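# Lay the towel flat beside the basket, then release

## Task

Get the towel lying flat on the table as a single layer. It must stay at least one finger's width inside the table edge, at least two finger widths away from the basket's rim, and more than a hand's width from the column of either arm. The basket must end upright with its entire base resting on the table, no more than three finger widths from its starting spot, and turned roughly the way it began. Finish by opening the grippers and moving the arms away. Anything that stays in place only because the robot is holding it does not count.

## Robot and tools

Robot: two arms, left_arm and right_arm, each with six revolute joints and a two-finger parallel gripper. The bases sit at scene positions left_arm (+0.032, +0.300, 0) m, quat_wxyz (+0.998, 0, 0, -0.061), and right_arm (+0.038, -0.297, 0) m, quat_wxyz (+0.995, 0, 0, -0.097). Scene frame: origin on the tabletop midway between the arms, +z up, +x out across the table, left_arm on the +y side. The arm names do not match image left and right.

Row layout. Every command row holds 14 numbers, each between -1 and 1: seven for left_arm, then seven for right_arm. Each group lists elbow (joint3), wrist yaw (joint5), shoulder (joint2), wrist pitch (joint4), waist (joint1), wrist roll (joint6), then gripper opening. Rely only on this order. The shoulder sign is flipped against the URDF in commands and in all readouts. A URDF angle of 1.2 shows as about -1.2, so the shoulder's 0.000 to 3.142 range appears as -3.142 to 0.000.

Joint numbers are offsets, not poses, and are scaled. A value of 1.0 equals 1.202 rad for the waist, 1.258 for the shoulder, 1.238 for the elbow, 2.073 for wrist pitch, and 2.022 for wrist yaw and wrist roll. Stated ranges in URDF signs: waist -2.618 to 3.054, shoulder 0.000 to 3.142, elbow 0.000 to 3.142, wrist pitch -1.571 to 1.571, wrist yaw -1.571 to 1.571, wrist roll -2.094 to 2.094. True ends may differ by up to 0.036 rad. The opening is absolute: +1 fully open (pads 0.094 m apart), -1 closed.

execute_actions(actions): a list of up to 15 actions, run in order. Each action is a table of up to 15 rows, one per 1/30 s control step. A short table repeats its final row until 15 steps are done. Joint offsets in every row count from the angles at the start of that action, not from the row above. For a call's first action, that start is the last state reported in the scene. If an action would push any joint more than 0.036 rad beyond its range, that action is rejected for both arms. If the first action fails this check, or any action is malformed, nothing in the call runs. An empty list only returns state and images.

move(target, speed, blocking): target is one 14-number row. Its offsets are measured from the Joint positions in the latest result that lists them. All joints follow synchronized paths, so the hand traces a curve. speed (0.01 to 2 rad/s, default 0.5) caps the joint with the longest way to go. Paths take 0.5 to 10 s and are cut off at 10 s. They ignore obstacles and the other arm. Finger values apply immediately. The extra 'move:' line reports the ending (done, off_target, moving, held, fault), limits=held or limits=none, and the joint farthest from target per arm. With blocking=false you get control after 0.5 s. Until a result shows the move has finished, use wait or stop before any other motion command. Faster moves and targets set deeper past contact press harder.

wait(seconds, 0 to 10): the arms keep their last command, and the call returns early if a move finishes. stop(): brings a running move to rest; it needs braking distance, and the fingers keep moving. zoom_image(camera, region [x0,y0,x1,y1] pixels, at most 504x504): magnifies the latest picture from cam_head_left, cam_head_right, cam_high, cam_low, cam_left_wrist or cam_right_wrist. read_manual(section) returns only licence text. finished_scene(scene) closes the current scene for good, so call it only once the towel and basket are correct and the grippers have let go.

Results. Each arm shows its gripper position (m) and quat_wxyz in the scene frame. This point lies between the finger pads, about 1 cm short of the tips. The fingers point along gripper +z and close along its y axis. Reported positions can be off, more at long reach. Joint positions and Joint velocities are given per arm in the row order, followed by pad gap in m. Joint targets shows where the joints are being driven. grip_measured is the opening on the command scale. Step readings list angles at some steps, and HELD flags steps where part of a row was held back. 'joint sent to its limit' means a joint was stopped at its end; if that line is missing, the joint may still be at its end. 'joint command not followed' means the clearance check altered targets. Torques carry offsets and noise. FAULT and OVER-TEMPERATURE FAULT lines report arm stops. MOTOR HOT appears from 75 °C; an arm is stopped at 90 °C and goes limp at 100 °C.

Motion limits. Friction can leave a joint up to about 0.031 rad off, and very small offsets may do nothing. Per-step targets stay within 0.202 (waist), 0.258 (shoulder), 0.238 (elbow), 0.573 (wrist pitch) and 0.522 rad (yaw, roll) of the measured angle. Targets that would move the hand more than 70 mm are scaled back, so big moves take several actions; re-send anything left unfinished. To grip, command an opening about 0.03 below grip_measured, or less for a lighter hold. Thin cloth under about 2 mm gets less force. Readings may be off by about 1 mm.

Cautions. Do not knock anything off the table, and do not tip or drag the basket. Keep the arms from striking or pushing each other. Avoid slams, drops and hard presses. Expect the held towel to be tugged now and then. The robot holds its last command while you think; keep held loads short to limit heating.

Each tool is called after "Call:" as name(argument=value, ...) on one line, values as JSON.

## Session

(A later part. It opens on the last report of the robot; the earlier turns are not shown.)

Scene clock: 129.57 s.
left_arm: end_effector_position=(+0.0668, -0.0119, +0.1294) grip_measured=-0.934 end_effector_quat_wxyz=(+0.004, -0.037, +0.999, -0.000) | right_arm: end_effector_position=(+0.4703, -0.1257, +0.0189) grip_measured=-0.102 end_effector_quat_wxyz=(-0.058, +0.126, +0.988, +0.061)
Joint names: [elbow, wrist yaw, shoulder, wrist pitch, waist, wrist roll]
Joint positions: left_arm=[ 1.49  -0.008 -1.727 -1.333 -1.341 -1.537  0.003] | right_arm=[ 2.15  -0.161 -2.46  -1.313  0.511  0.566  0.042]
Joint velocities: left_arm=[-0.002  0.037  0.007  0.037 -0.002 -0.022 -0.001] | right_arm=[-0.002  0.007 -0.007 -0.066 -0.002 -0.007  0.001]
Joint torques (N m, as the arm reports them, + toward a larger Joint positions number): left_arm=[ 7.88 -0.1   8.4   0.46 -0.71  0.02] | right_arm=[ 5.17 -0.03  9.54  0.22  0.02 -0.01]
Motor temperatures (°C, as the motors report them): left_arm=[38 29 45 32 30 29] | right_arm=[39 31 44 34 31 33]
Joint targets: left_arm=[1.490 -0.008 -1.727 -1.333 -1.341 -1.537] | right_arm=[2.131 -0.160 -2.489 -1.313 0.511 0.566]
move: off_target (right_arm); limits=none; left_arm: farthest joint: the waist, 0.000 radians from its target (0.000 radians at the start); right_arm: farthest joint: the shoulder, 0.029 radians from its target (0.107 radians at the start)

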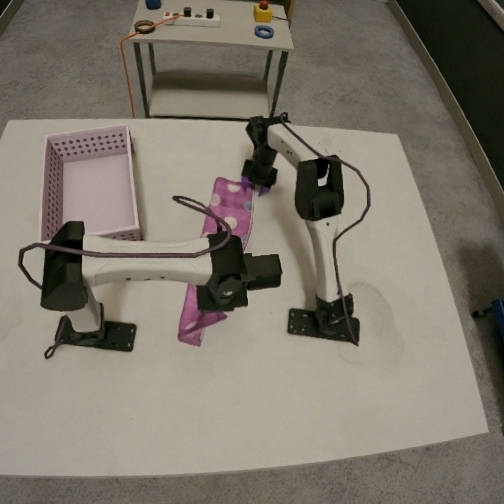

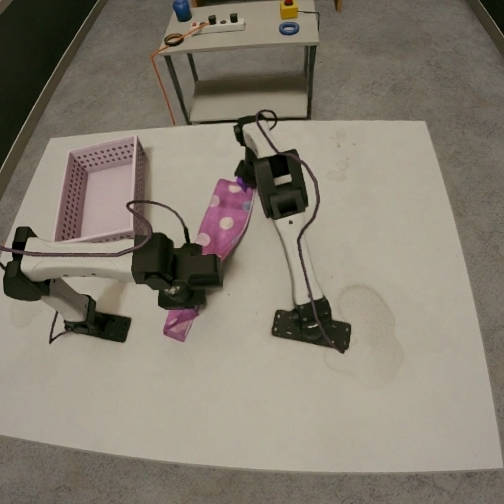

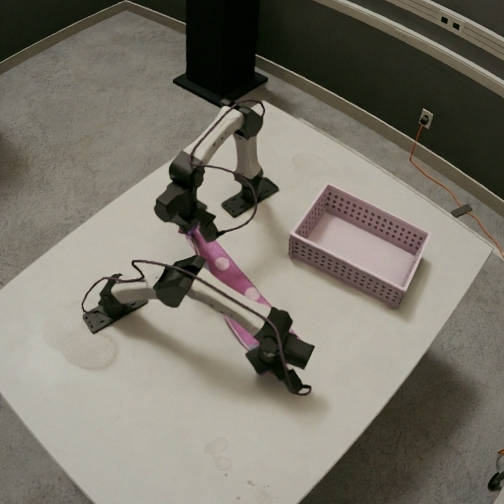

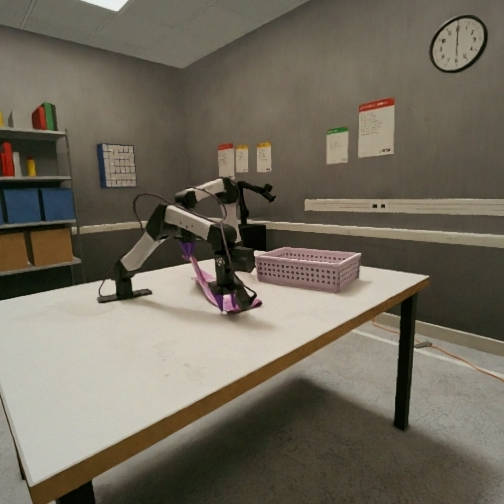

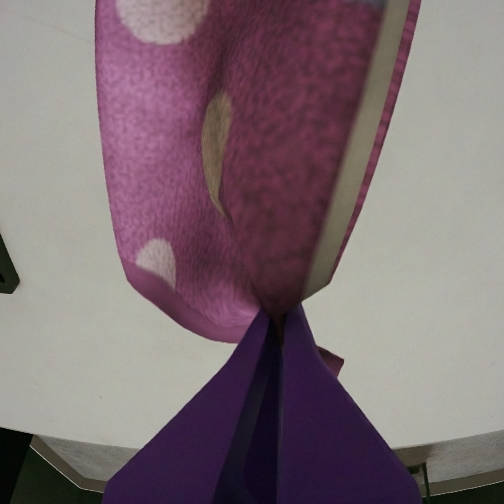

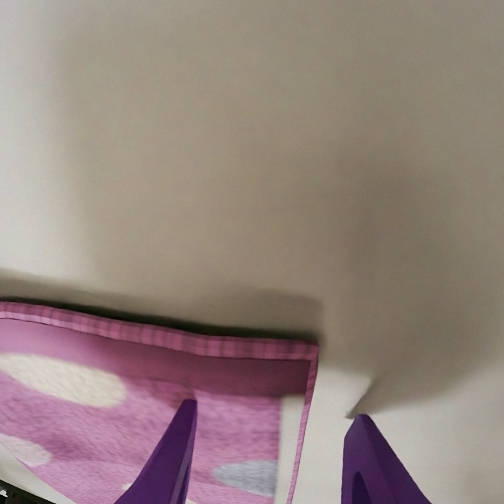

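Call:
execute_actions(actions=[[[0,0,0,0,0,0,-1,-0.015,0,-0.035,0,0,0,-0.2],[0,0,0,0,0,0,-1,-0.015,0,-0.035,0,0,0,-0.3],[0,0,0,0,0,0,-1,-0.015,0,-0.035,0,0,0,-0.4]],[[0,0,0,0,0,0,-1,-0.015,0,-0.035,0,0,0,-0.5],[0,0,0,0,0,0,-1,-0.015,0,-0.035,0,0,0,-0.6],[0,0,0,0,0,0,-1,-0.015,0,-0.035,0,0,0,-0.7]],[[0,0,0,0,0,0,-1,-0.015,0,-0.035,0,0,0,-0.8],[0,0,0,0,0,0,-1,-0.015,0,-0.035,0,0,0,-0.9],[0,0,0,0,0,0,-1,-0.015,0,-0.035,0,0,0,-1]]])

Scene clock: 137.77 s.
left_arm: end_effector_position=(+0.0668, -0.0119, +0.1294) grip_measured=-0.934 end_effector_quat_wxyz=(+0.004, -0.037, +0.999, -0.000) | right_arm: end_effector_position=(+0.4689, -0.1200, +0.0199) grip_measured=-0.987 end_effector_quat_wxyz=(-0.065, +0.126, +0.987, +0.077)
Joint names: [elbow, wrist yaw, shoulder, wrist pitch, waist, wrist roll]
Joint positions: left_arm=[ 1.49  -0.008 -1.727 -1.333 -1.341 -1.537  0.003] | right_arm=[ 2.15  -0.195 -2.46  -1.312  0.511  0.566  0.001]
Joint velocities: left_arm=[-0.022 -0.022  0.002 -0.066 -0.002 -0.051 -0.   ] | right_arm=[ 0.002  0.022 -0.012  0.007  0.017 -0.051 -0.   ]
Joint torques (N m, as the arm reports them, + toward a larger Joint positions number): left_arm=[ 7.87 -0.11  8.4   0.47 -0.7   0.02] | right_arm=[ 5.21  0.01  8.55  0.22  0.06 -0.01]
Motor temperatures (°C, as the motors report them): left_arm=[38 29 44 32 30 29] | right_arm=[39 31 45 34 31 33]
Joint targets: left_arm=[1.490 -0.008 -1.727 -1.333 -1.341 -1.537] | right_arm=[2.131 -0.188 -2.504 -1.312 0.511 0.566]
Step readings (joint positions; steps 1 to 15: 1st action; 16 to 30: 2nd action; 31 to 45: 3rd action):
0: left_arm=[1.490 -0.008 -1.727 -1.333 -1.341 -1.537] | right_arm=[2.150 -0.161 -2.460 -1.313 0.511 0.566]
1: left_arm=[1.490 -0.008 -1.727 -1.333 -1.341 -1.537] | right_arm=[2.150 -0.162 -2.460 -1.313 0.511 0.566]
2: left_arm=[1.490 -0.008 -1.727 -1.333 -1.341 -1.537] | right_arm=[2.150 -0.165 -2.460 -1.313 0.511 0.566]
4: left_arm=[1.490 -0.008 -1.727 -1.333 -1.341 -1.537] | right_arm=[2.150 -0.171 -2.460 -1.313 0.511 0.566]
8: left_arm=[1.490 -0.008 -1.727 -1.333 -1.341 -1.537] | right_arm=[2.150 -0.174 -2.460 -1.313 0.511 0.566]
15: left_arm=[1.490 -0.008 -1.727 -1.333 -1.341 -1.537] | right_arm=[2.150 -0.174 -2.460 -1.313 0.511 0.566]
16: left_arm=[1.490 -0.008 -1.727 -1.333 -1.341 -1.537] | right_arm=[2.150 -0.176 -2.460 -1.313 0.511 0.566]
17: left_arm=[1.490 -0.008 -1.727 -1.333 -1.341 -1.537] | right_arm=[2.150 -0.179 -2.460 -1.313 0.511 0.566]
19: left_arm=[1.490 -0.008 -1.727 -1.333 -1.341 -1.537] | right_arm=[2.150 -0.185 -2.460 -1.313 0.511 0.566]
23: left_arm=[1.490 -0.008 -1.727 -1.333 -1.341 -1.537] | right_arm=[2.150 -0.187 -2.460 -1.313 0.511 0.566]
30: left_arm=[1.490 -0.008 -1.727 -1.333 -1.341 -1.537] | right_arm=[2.150 -0.188 -2.460 -1.313 0.511 0.566]
31: left_arm=[1.490 -0.008 -1.727 -1.333 -1.341 -1.537] | right_arm=[2.150 -0.190 -2.460 -1.313 0.511 0.566]
32: left_arm=[1.490 -0.008 -1.727 -1.333 -1.341 -1.537] | right_arm=[2.150 -0.193 -2.460 -1.312 0.511 0.566]
34: left_arm=[1.490 -0.008 -1.727 -1.333 -1.341 -1.537] | right_arm=[2.150 -0.195 -2.460 -1.312 0.511 0.566]
38: left_arm=[1.490 -0.008 -1.727 -1.333 -1.341 -1.537] | right_arm=[2.150 -0.195 -2.460 -1.312 0.511 0.566]
45: Joint positions above

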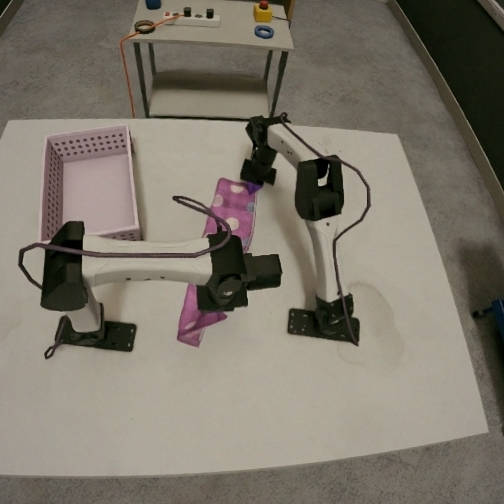

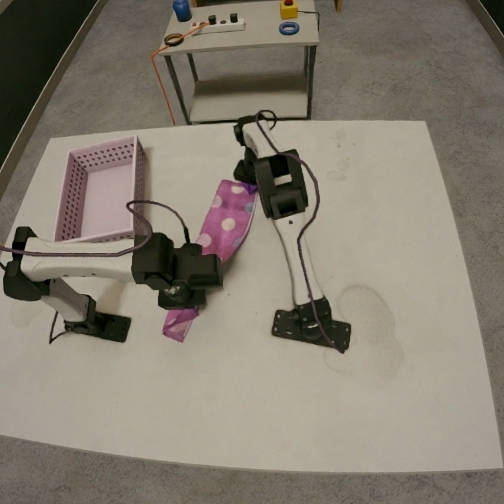

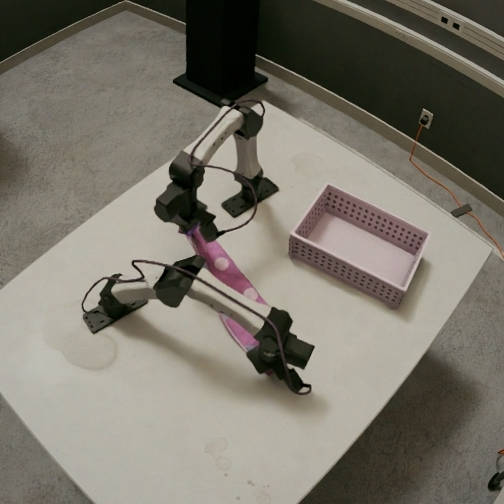

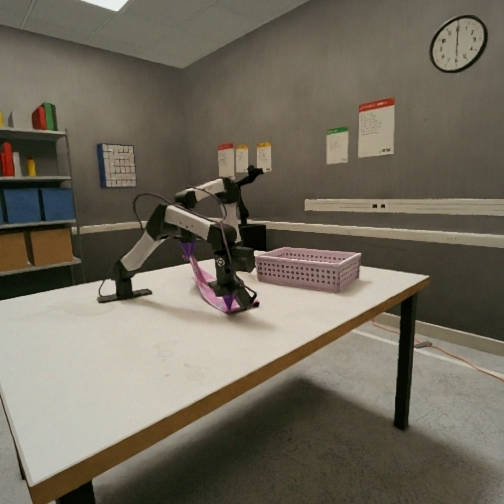

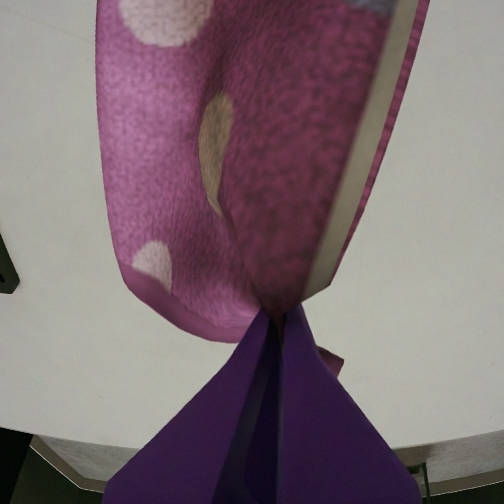

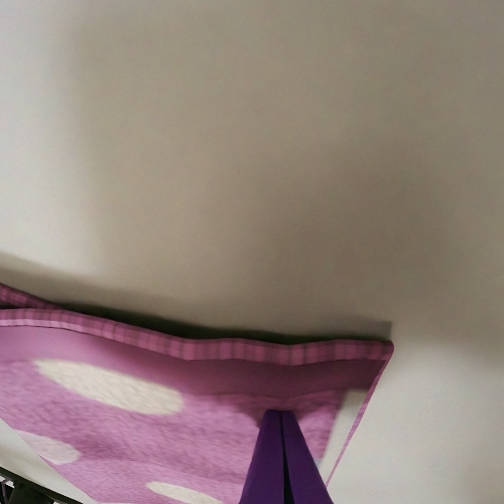

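Call:
move(target=[0,0,0,0,0,0,-1, 0,0,0.07,0,0,0,-1], speed=0.2)

Call:
move(target=[0,0,0,0,0,0,-1, -0.08,-0.155,0,0,-0.105,-0.06,-0.1], speed=0.3)

Call:
move(target=[0,0,0,0,0,0,-1, -0.015,0,-0.08,0.03,0,0,-0.1], speed=0.1)

Scene clock: 144.67 s.
left_arm: end_effector_position=(+0.0668, -0.0119, +0.1294) grip_measured=-0.934 end_effector_quat_wxyz=(+0.004, -0.037, +0.999, -0.000) | right_arm: end_effector_position=(+0.4743, -0.1180, +0.0534) grip_measured=-0.987 end_effector_quat_wxyz=(-0.031, +0.122, +0.988, +0.094)
Joint names: [elbow, wrist yaw, shoulder, wrist pitch, waist, wrist roll]
Joint positions: left_arm=[ 1.49  -0.008 -1.727 -1.333 -1.341 -1.537  0.003] | right_arm=[ 2.15  -0.196 -2.385 -1.312  0.511  0.566  0.001]
Joint velocities: left_arm=[-0.002 -0.051  0.007 -0.037  0.002  0.051 -0.   ] | right_arm=[-0.007 -0.022  0.007 -0.022  0.002  0.051 -0.   ]
Joint torques (N m, as the arm reports them, + toward a larger Joint positions number): left_arm=[ 7.87 -0.1   8.4   0.47 -0.71  0.02] | right_arm=[ 6.79 -0.05 11.98  0.4   0.02 -0.02]
Motor temperatures (°C, as the motors report them): left_arm=[38 29 44 32 30 29] | right_arm=[39 31 46 34 31 33]
Joint targets: left_arm=[1.490 -0.008 -1.727 -1.333 -1.341 -1.537] | right_arm=[2.150 -0.196 -2.372 -1.312 0.511 0.566]
move: done; limits=none; left_arm: farthest joint: the waist, 0.000 radians from its target (0.000 radians at the start); right_arm: farthest joint: the shoulder, 0.013 radians from its target (0.088 radians at the start)

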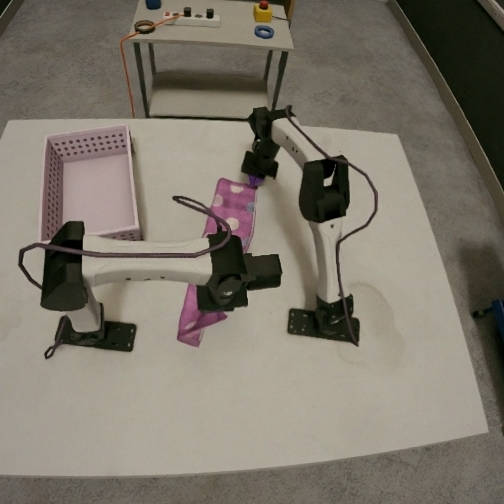

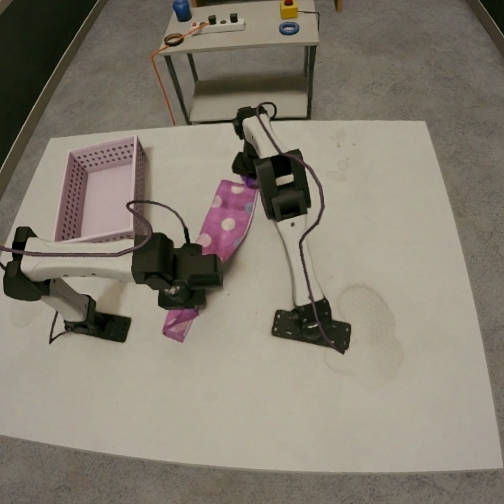

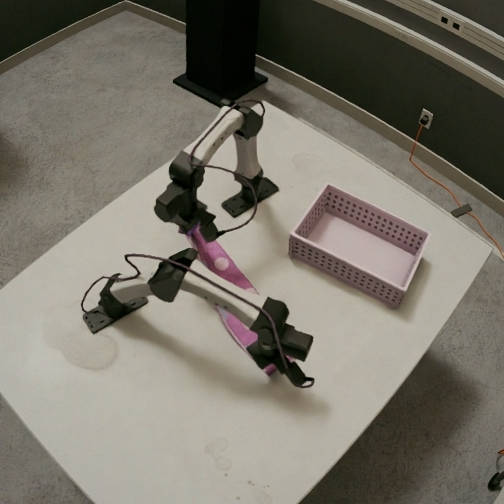

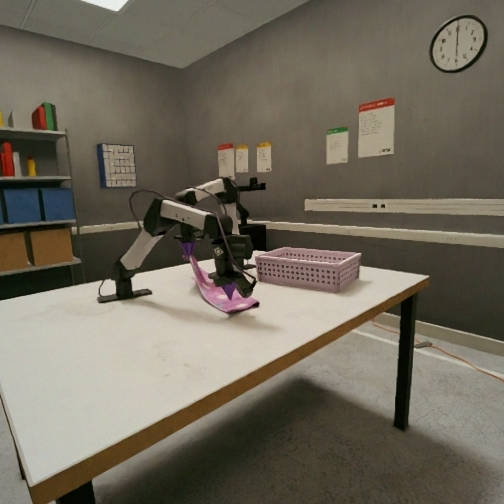

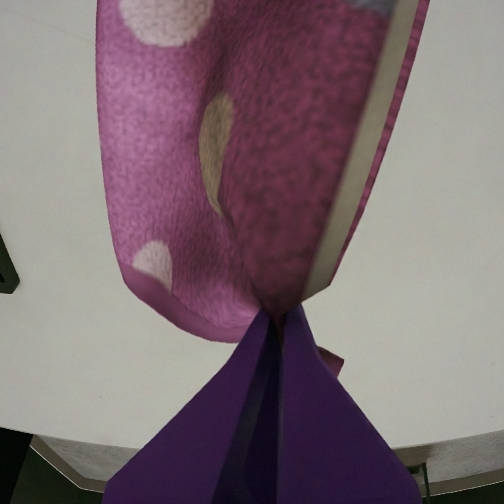

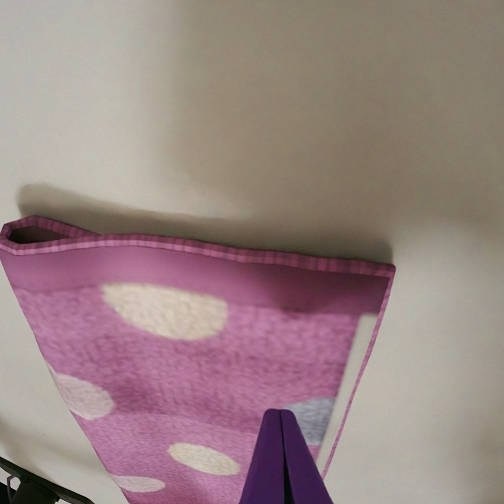

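Scene clock: 146.43 s.
left_arm: end_effector_position=(+0.0668, -0.0119, +0.1294) grip_measured=-0.934 end_effector_quat_wxyz=(+0.004, -0.037, +0.999, -0.000) | right_arm: end_effector_position=(+0.4637, -0.1267, +0.0510) grip_measured=-0.102 end_effector_quat_wxyz=(-0.105, +0.129, +0.960, +0.226)
Joint names: [elbow, wrist yaw, shoulder, wrist pitch, waist, wrist roll]
Joint positions: left_arm=[ 1.49  -0.008 -1.727 -1.333 -1.341 -1.537  0.003] | right_arm=[ 2.069 -0.501 -2.385 -1.312  0.392  0.451  0.042]
Joint velocities: left_arm=[ 0.002  0.022 -0.012 -0.022 -0.002  0.007 -0.001] | right_arm=[ 0.002 -0.051  0.002  0.007 -0.012  0.007 -0.   ]
Joint torques (N m, as the arm reports them, + toward a larger Joint positions number): left_arm=[ 7.87 -0.11  8.39  0.47 -0.71  0.02] | right_arm=[ 5.25 -0.33 11.02  0.21 -0.52 -0.1 ]
Motor temperatures (°C, as the motors report them): left_arm=[38 29 44 32 30 29] | right_arm=[39 31 47 34 31 33]
Joint targets: left_arm=[1.490 -0.008 -1.727 -1.333 -1.341 -1.537] | right_arm=[2.051 -0.510 -2.385 -1.312 0.385 0.445]
move: done; limits=none; left_arm: farthest joint: the waist, 0.000 radians from its target (0.000 radians at the start); right_arm: farthest joint: the elbow, 0.018 radians from its target (0.099 radians at the start)

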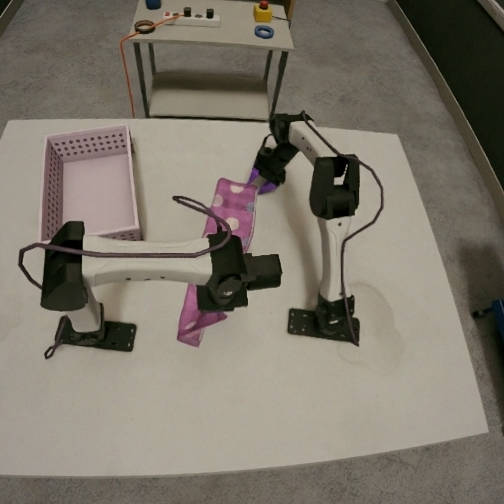

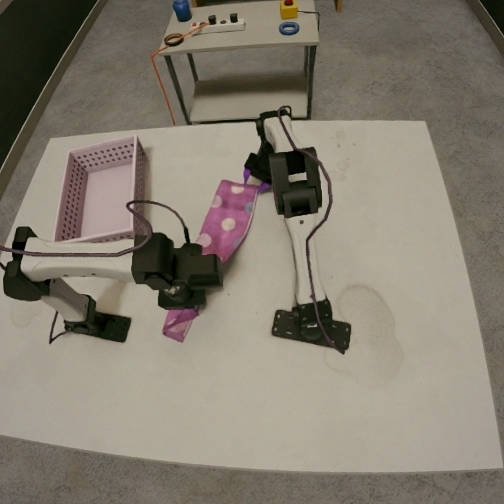

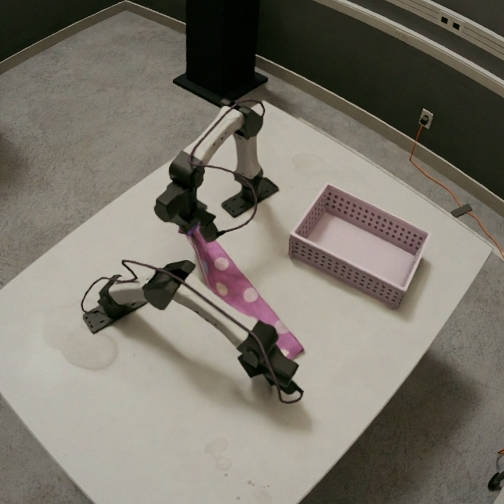

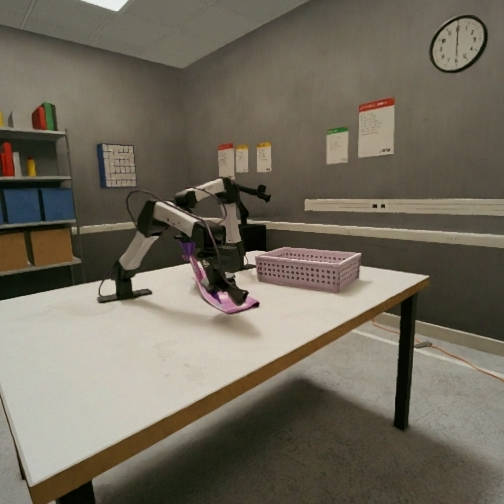

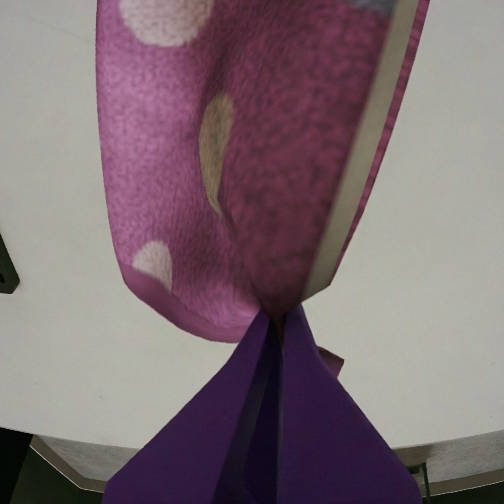

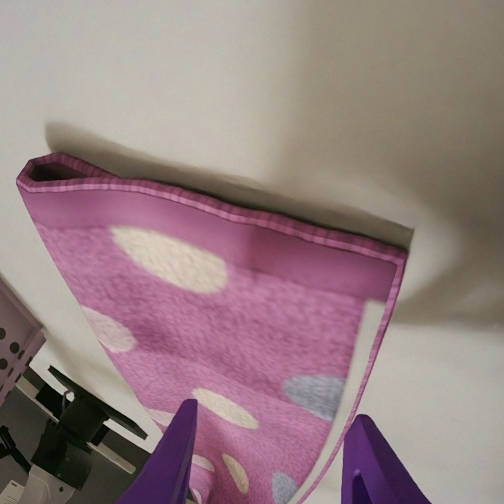

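Scene clock: 147.67 s.
left_arm: end_effector_position=(+0.0668, -0.0119, +0.1294) grip_measured=-0.934 end_effector_quat_wxyz=(+0.004, -0.037, +0.999, -0.000) | right_arm: end_effector_position=(+0.4650, -0.1262, +0.0232) grip_measured=-0.102 end_effector_quat_wxyz=(-0.122, +0.133, +0.958, +0.221)
Joint names: [elbow, wrist yaw, shoulder, wrist pitch, waist, wrist roll]
Joint positions: left_arm=[ 1.49  -0.008 -1.727 -1.333 -1.341 -1.537  0.003] | right_arm=[ 2.069 -0.503 -2.449 -1.284  0.392  0.451  0.042]
Joint velocities: left_arm=[ 0.007 -0.007  0.002 -0.007  0.007 -0.022  0.   ] | right_arm=[-0.012  0.022  0.017  0.007 -0.002  0.081 -0.   ]
Joint torques (N m, as the arm reports them, + toward a larger Joint positions number): left_arm=[ 7.88 -0.1   8.4   0.47 -0.72  0.02] | right_arm=[ 5.08 -0.24  8.83  0.53  0.03 -0.04]
Motor temperatures (°C, as the motors report them): left_arm=[38 29 44 32 30 29] | right_arm=[39 31 47 34 31 33]
Joint targets: left_arm=[1.490 -0.008 -1.727 -1.333 -1.341 -1.537] | right_arm=[2.050 -0.501 -2.486 -1.250 0.392 0.451]
move: off_target (right_arm); limits=none; left_arm: farthest joint: the waist, 0.000 radians from its target (0.000 radians at the start); right_arm: farthest joint: the shoulder, 0.037 radians from its target (0.100 radians at the start)

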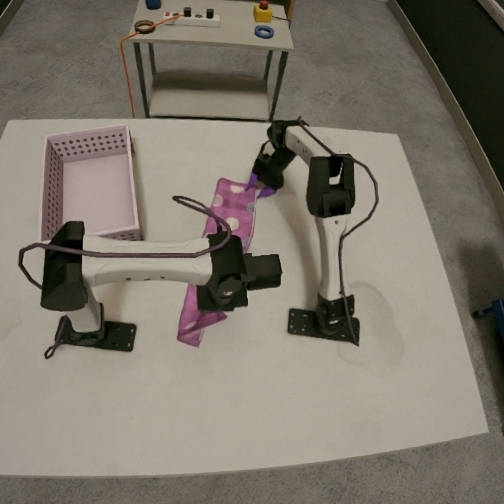

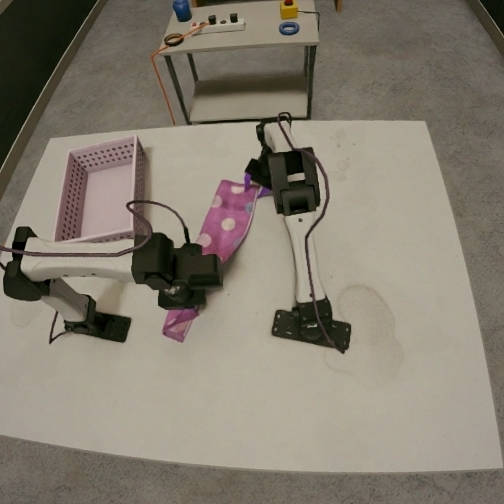

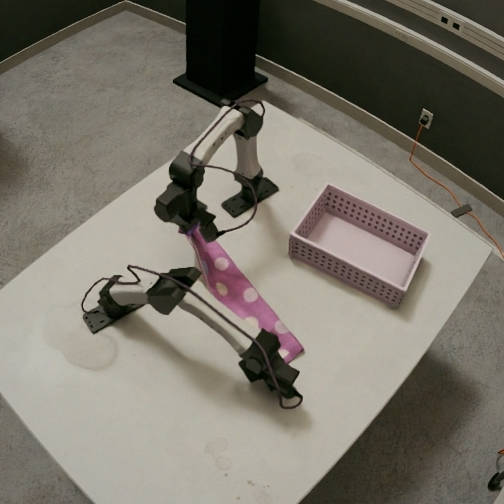

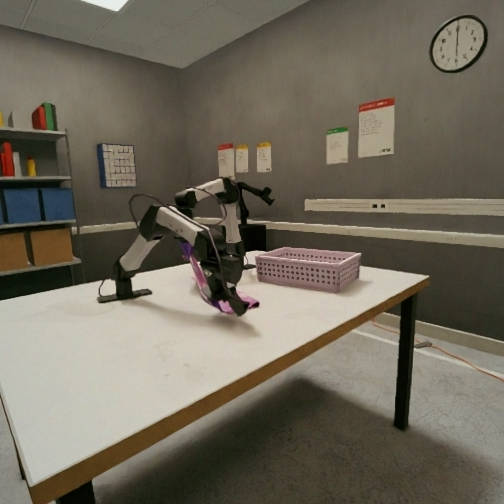

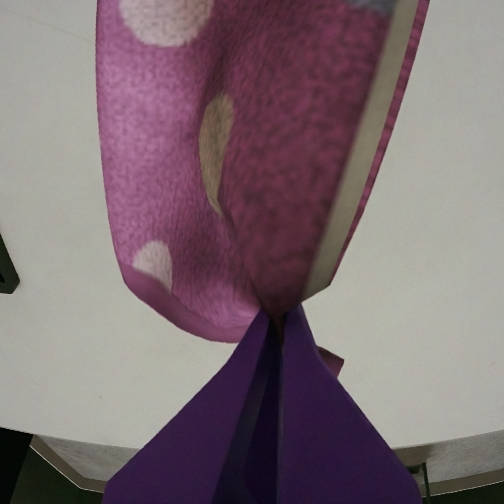

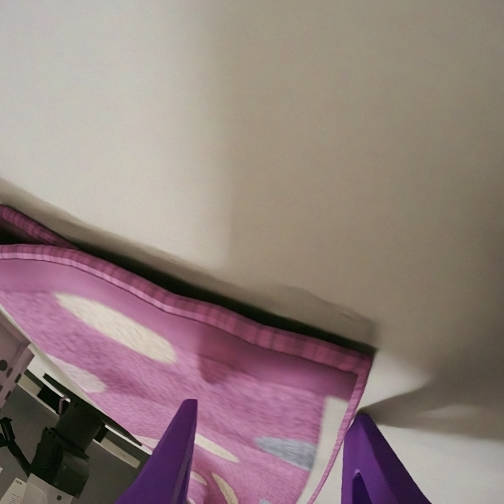

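Close slowly so the finger stays on the table.

Call:
execute_actions(actions=[[[0,0,0,0,0,0,-1,-0.015,0,-0.04,0,0,0,-0.2]],[[0,0,0,0,0,0,-1,-0.015,0,-0.04,0,0,0,-0.3]],[[0,0,0,0,0,0,-1,-0.015,0,-0.04,0,0,0,-0.4]],[[0,0,0,0,0,0,-1,-0.015,0,-0.04,0,0,0,-0.5]],[[0,0,0,0,0,0,-1,-0.015,0,-0.04,0,0,0,-0.6]]])

Call:
execute_actions(actions=[[[0,0,0,0,0,0,-1,-0.015,0,-0.04,0,0,0,-0.7]],[[0,0,0,0,0,0,-1,-0.015,0,-0.04,0,0,0,-0.82]],[[0,0,0,0,0,0,-1,-0.015,0,-0.04,0,0,0,-1]]])

Scene clock: 156.40 s.
left_arm: end_effector_position=(+0.0668, -0.0119, +0.1294) grip_measured=-0.934 end_effector_quat_wxyz=(+0.004, -0.037, +0.999, -0.000) | right_arm: end_effector_position=(+0.4627, -0.1253, +0.0186) grip_measured=-0.598 end_effector_quat_wxyz=(-0.133, +0.137, +0.955, +0.226)
Joint names: [elbow, wrist yaw, shoulder, wrist pitch, waist, wrist roll]
Joint positions: left_arm=[ 1.49  -0.008 -1.727 -1.333 -1.341 -1.537  0.003] | right_arm=[ 2.069 -0.52  -2.463 -1.289  0.389  0.451  0.019]
Joint velocities: left_arm=[-0.017  0.037  0.002 -0.022 -0.002  0.022  0.   ] | right_arm=[ 0.012 -0.051  0.002 -0.022 -0.002  0.022 -0.   ]
Joint torques (N m, as the arm reports them, + toward a larger Joint positions number): left_arm=[ 7.88 -0.1   8.41  0.47 -0.71  0.02] | right_arm=[ 5.04 -0.21  8.19  0.11  0.05 -0.03]
Motor temperatures (°C, as the motors report them): left_arm=[38 29 44 32 30 29] | right_arm=[39 31 47 34 31 33]
Joint targets: left_arm=[1.490 -0.008 -1.727 -1.333 -1.341 -1.537] | right_arm=[2.050 -0.516 -2.511 -1.288 0.390 0.451]
Step readings (joint positions; steps 1 to 15: 1st action; 16 to 30: 2nd action; 31 to 45: 3rd action; 46 to 60: 4th action; 61 to 75: 5th action):
0: left_arm=[1.490 -0.008 -1.727 -1.333 -1.341 -1.537] | right_arm=[2.069 -0.503 -2.449 -1.284 0.392 0.451]
1: left_arm=[1.490 -0.008 -1.727 -1.333 -1.341 -1.537] | right_arm=[2.069 -0.503 -2.450 -1.284 0.392 0.451]
2: left_arm=[1.490 -0.008 -1.727 -1.333 -1.341 -1.537] | right_arm=[2.069 -0.504 -2.453 -1.284 0.392 0.451]
4: left_arm=[1.490 -0.008 -1.727 -1.333 -1.341 -1.537] | right_arm=[2.069 -0.505 -2.453 -1.285 0.391 0.451]
8: left_arm=[1.490 -0.008 -1.727 -1.333 -1.341 -1.537] | right_arm=[2.069 -0.505 -2.453 -1.285 0.391 0.451]
15: left_arm=[1.490 -0.008 -1.727 -1.333 -1.341 -1.537] | right_arm=[2.069 -0.505 -2.453 -1.285 0.391 0.451]
16: left_arm=[1.490 -0.008 -1.727 -1.333 -1.341 -1.537] | right_arm=[2.069 -0.505 -2.453 -1.285 0.391 0.451]
17: left_arm=[1.490 -0.008 -1.727 -1.333 -1.341 -1.537] | right_arm=[2.069 -0.506 -2.455 -1.285 0.391 0.451]
19: left_arm=[1.490 -0.008 -1.727 -1.333 -1.341 -1.537] | right_arm=[2.069 -0.508 -2.455 -1.286 0.391 0.451]
23: left_arm=[1.490 -0.008 -1.727 -1.333 -1.341 -1.537] | right_arm=[2.069 -0.508 -2.455 -1.286 0.391 0.451]
30: left_arm=[1.490 -0.008 -1.727 -1.333 -1.341 -1.537] | right_arm=[2.069 -0.508 -2.455 -1.286 0.391 0.451]
31: left_arm=[1.490 -0.008 -1.727 -1.333 -1.341 -1.537] | right_arm=[2.069 -0.508 -2.455 -1.286 0.391 0.451]
32: left_arm=[1.490 -0.008 -1.727 -1.333 -1.341 -1.537] | right_arm=[2.069 -0.509 -2.458 -1.286 0.391 0.451]
34: left_arm=[1.490 -0.008 -1.727 -1.333 -1.341 -1.537] | right_arm=[2.069 -0.511 -2.458 -1.287 0.390 0.451]
38: left_arm=[1.490 -0.008 -1.727 -1.333 -1.341 -1.537] | right_arm=[2.069 -0.512 -2.458 -1.287 0.390 0.451]
45: left_arm=[1.490 -0.008 -1.727 -1.333 -1.341 -1.537] | right_arm=[2.069 -0.512 -2.458 -1.287 0.390 0.451]
46: left_arm=[1.490 -0.008 -1.727 -1.333 -1.341 -1.537] | right_arm=[2.069 -0.512 -2.458 -1.287 0.390 0.451]
47: left_arm=[1.490 -0.008 -1.727 -1.333 -1.341 -1.537] | right_arm=[2.069 -0.513 -2.460 -1.287 0.390 0.451]
49: left_arm=[1.490 -0.008 -1.727 -1.333 -1.341 -1.537] | right_arm=[2.069 -0.515 -2.461 -1.288 0.389 0.451]
53: left_arm=[1.490 -0.008 -1.727 -1.333 -1.341 -1.537] | right_arm=[2.069 -0.515 -2.461 -1.288 0.389 0.451]
60: left_arm=[1.490 -0.008 -1.727 -1.333 -1.341 -1.537] | right_arm=[2.069 -0.515 -2.461 -1.288 0.389 0.451]
61: left_arm=[1.490 -0.008 -1.727 -1.333 -1.341 -1.537] | right_arm=[2.069 -0.515 -2.461 -1.288 0.389 0.451]
62: left_arm=[1.490 -0.008 -1.727 -1.333 -1.341 -1.537] | right_arm=[2.069 -0.517 -2.463 -1.288 0.389 0.451]
64: left_arm=[1.490 -0.008 -1.727 -1.333 -1.341 -1.537] | right_arm=[2.069 -0.520 -2.463 -1.289 0.389 0.451]
68: left_arm=[1.490 -0.008 -1.727 -1.333 -1.341 -1.537] | right_arm=[2.069 -0.520 -2.463 -1.289 0.389 0.451]
75: Joint positions above

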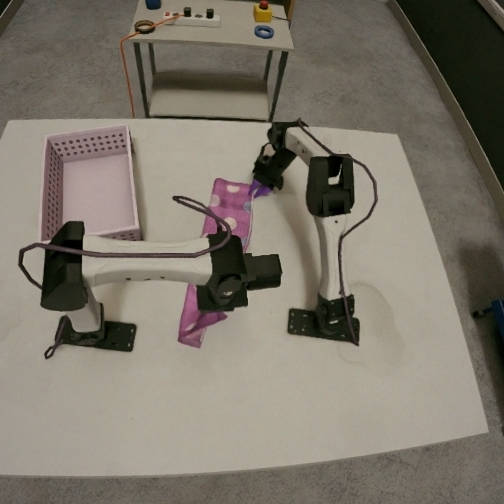

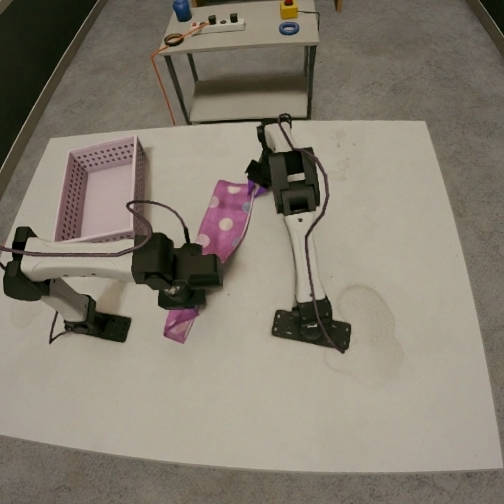

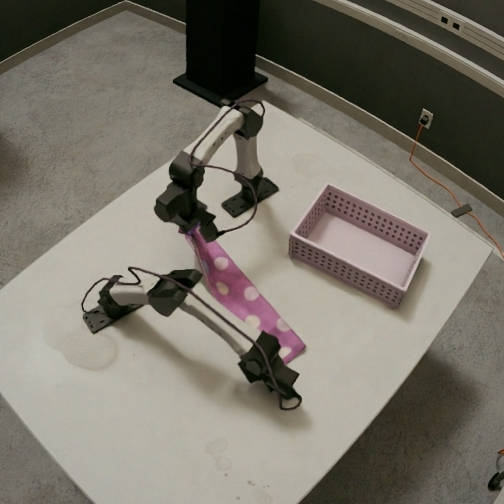

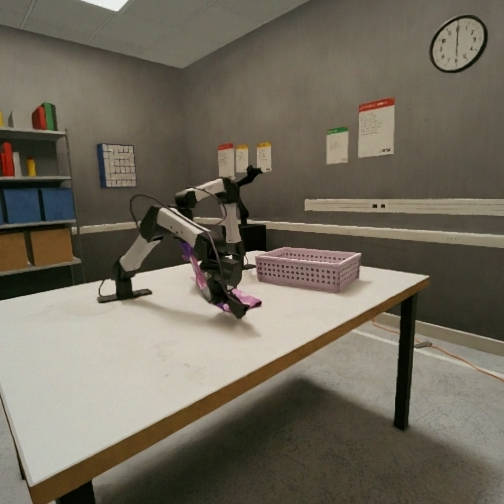

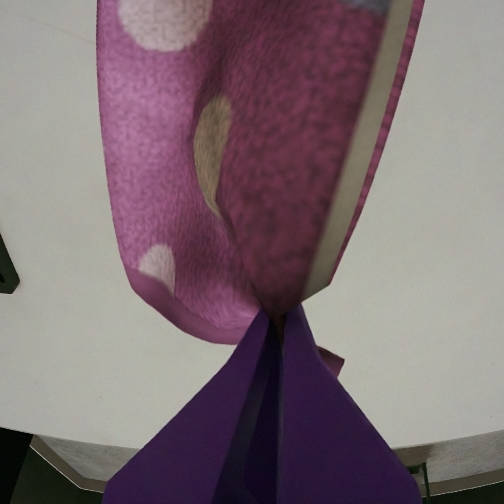

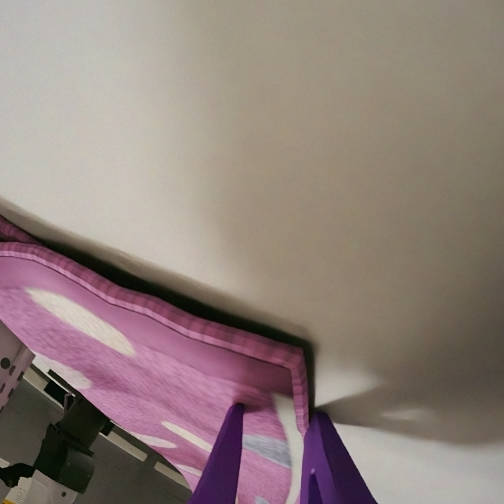

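Scene clock: 157.90 s.
left_arm: end_effector_position=(+0.0668, -0.0119, +0.1294) grip_measured=-0.934 end_effector_quat_wxyz=(+0.004, -0.037, +0.999, -0.000) | right_arm: end_effector_position=(+0.4610, -0.1231, +0.0158) grip_measured=-0.987 end_effector_quat_wxyz=(-0.143, +0.140, +0.951, +0.235)
Joint names: [elbow, wrist yaw, shoulder, wrist pitch, waist, wrist roll]
Joint positions: left_arm=[ 1.49  -0.008 -1.727 -1.333 -1.341 -1.537  0.003] | right_arm=[ 2.069 -0.544 -2.475 -1.292  0.387  0.451  0.001]
Joint velocities: left_arm=[-0.002  0.007 -0.002  0.051 -0.012  0.007  0.001] | right_arm=[ 0.002  0.037 -0.007  0.051 -0.012  0.051 -0.001]
Joint torques (N m, as the arm reports them, + toward a larger Joint positions number): left_arm=[ 7.87 -0.1   8.39  0.46 -0.7   0.02] | right_arm=[ 5.01 -0.15  8.37  0.07  0.03 -0.04]
Motor temperatures (°C, as the motors report them): left_arm=[39 29 44 32 30 29] | right_arm=[39 31 47 34 31 33]
Joint targets: left_arm=[1.490 -0.008 -1.727 -1.333 -1.341 -1.537] | right_arm=[2.050 -0.532 -2.520 -1.291 0.387 0.451]
Step readings (joint positions; steps 1 to 15: 1st action; 16 to 30: 2nd action; 31 to 45: 3rd action):
0: left_arm=[1.490 -0.008 -1.727 -1.333 -1.341 -1.537] | right_arm=[2.069 -0.520 -2.463 -1.289 0.389 0.451]
1: left_arm=[1.490 -0.008 -1.727 -1.333 -1.341 -1.537] | right_arm=[2.069 -0.520 -2.464 -1.289 0.389 0.451]
2: left_arm=[1.490 -0.008 -1.727 -1.333 -1.341 -1.537] | right_arm=[2.069 -0.522 -2.466 -1.289 0.389 0.451]
4: left_arm=[1.490 -0.008 -1.727 -1.333 -1.341 -1.537] | right_arm=[2.069 -0.525 -2.466 -1.290 0.388 0.451]
8: left_arm=[1.490 -0.008 -1.727 -1.333 -1.341 -1.537] | right_arm=[2.069 -0.526 -2.466 -1.290 0.388 0.451]
15: left_arm=[1.490 -0.008 -1.727 -1.333 -1.341 -1.537] | right_arm=[2.069 -0.526 -2.466 -1.290 0.388 0.451]
16: left_arm=[1.490 -0.008 -1.727 -1.333 -1.341 -1.537] | right_arm=[2.069 -0.526 -2.467 -1.290 0.388 0.451]
17: left_arm=[1.490 -0.008 -1.727 -1.333 -1.341 -1.537] | right_arm=[2.069 -0.528 -2.470 -1.290 0.388 0.451]
19: left_arm=[1.490 -0.008 -1.727 -1.333 -1.341 -1.537] | right_arm=[2.069 -0.531 -2.470 -1.291 0.387 0.451]
23: left_arm=[1.490 -0.008 -1.727 -1.333 -1.341 -1.537] | right_arm=[2.069 -0.532 -2.470 -1.291 0.387 0.451]
30: left_arm=[1.490 -0.008 -1.727 -1.333 -1.341 -1.537] | right_arm=[2.069 -0.532 -2.470 -1.291 0.387 0.451]
31: left_arm=[1.490 -0.008 -1.727 -1.333 -1.341 -1.537] | right_arm=[2.069 -0.532 -2.471 -1.291 0.387 0.451]
32: left_arm=[1.490 -0.008 -1.727 -1.333 -1.341 -1.537] | right_arm=[2.069 -0.534 -2.474 -1.291 0.387 0.451]
34: left_arm=[1.490 -0.008 -1.727 -1.333 -1.341 -1.537] | right_arm=[2.069 -0.541 -2.475 -1.292 0.387 0.451]
38: left_arm=[1.490 -0.008 -1.727 -1.333 -1.341 -1.537] | right_arm=[2.069 -0.544 -2.475 -1.292 0.387 0.451]
45: Joint positions above

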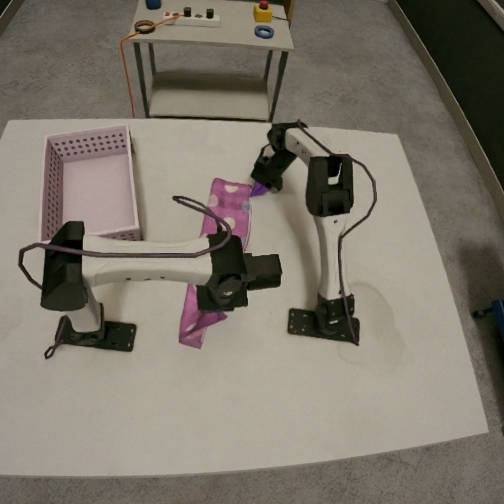

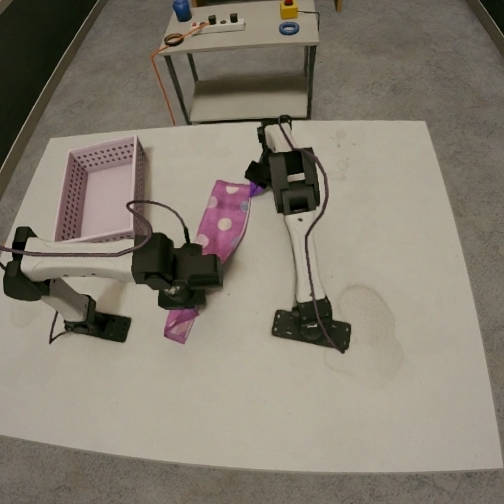

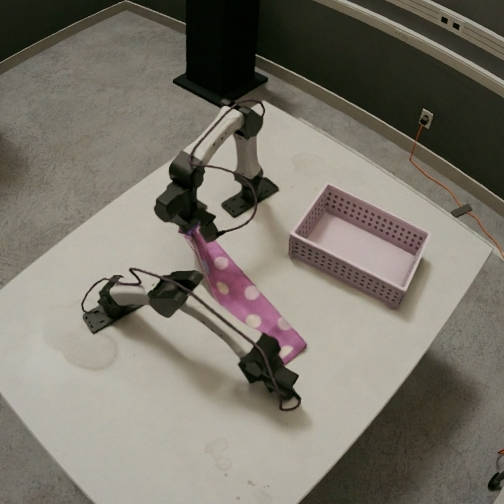

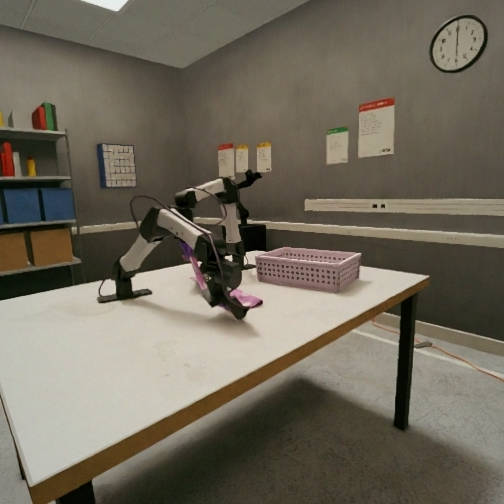

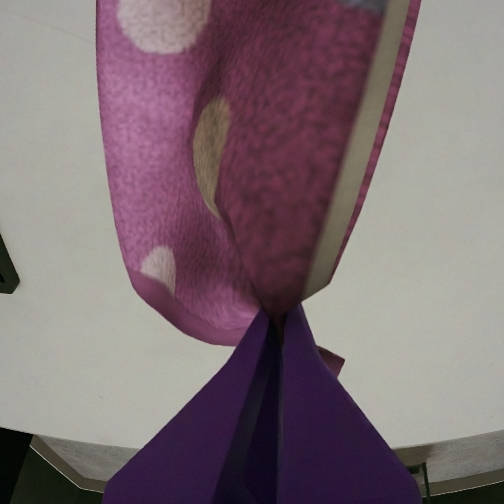

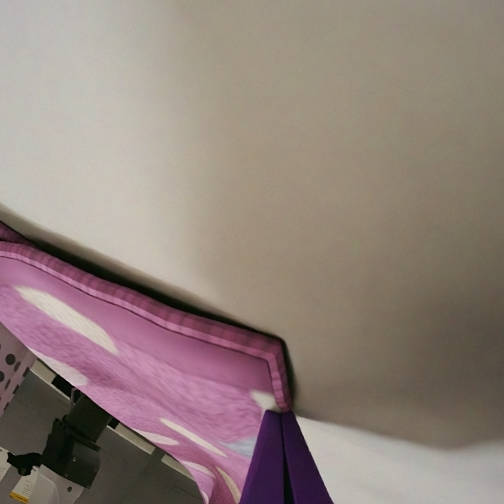

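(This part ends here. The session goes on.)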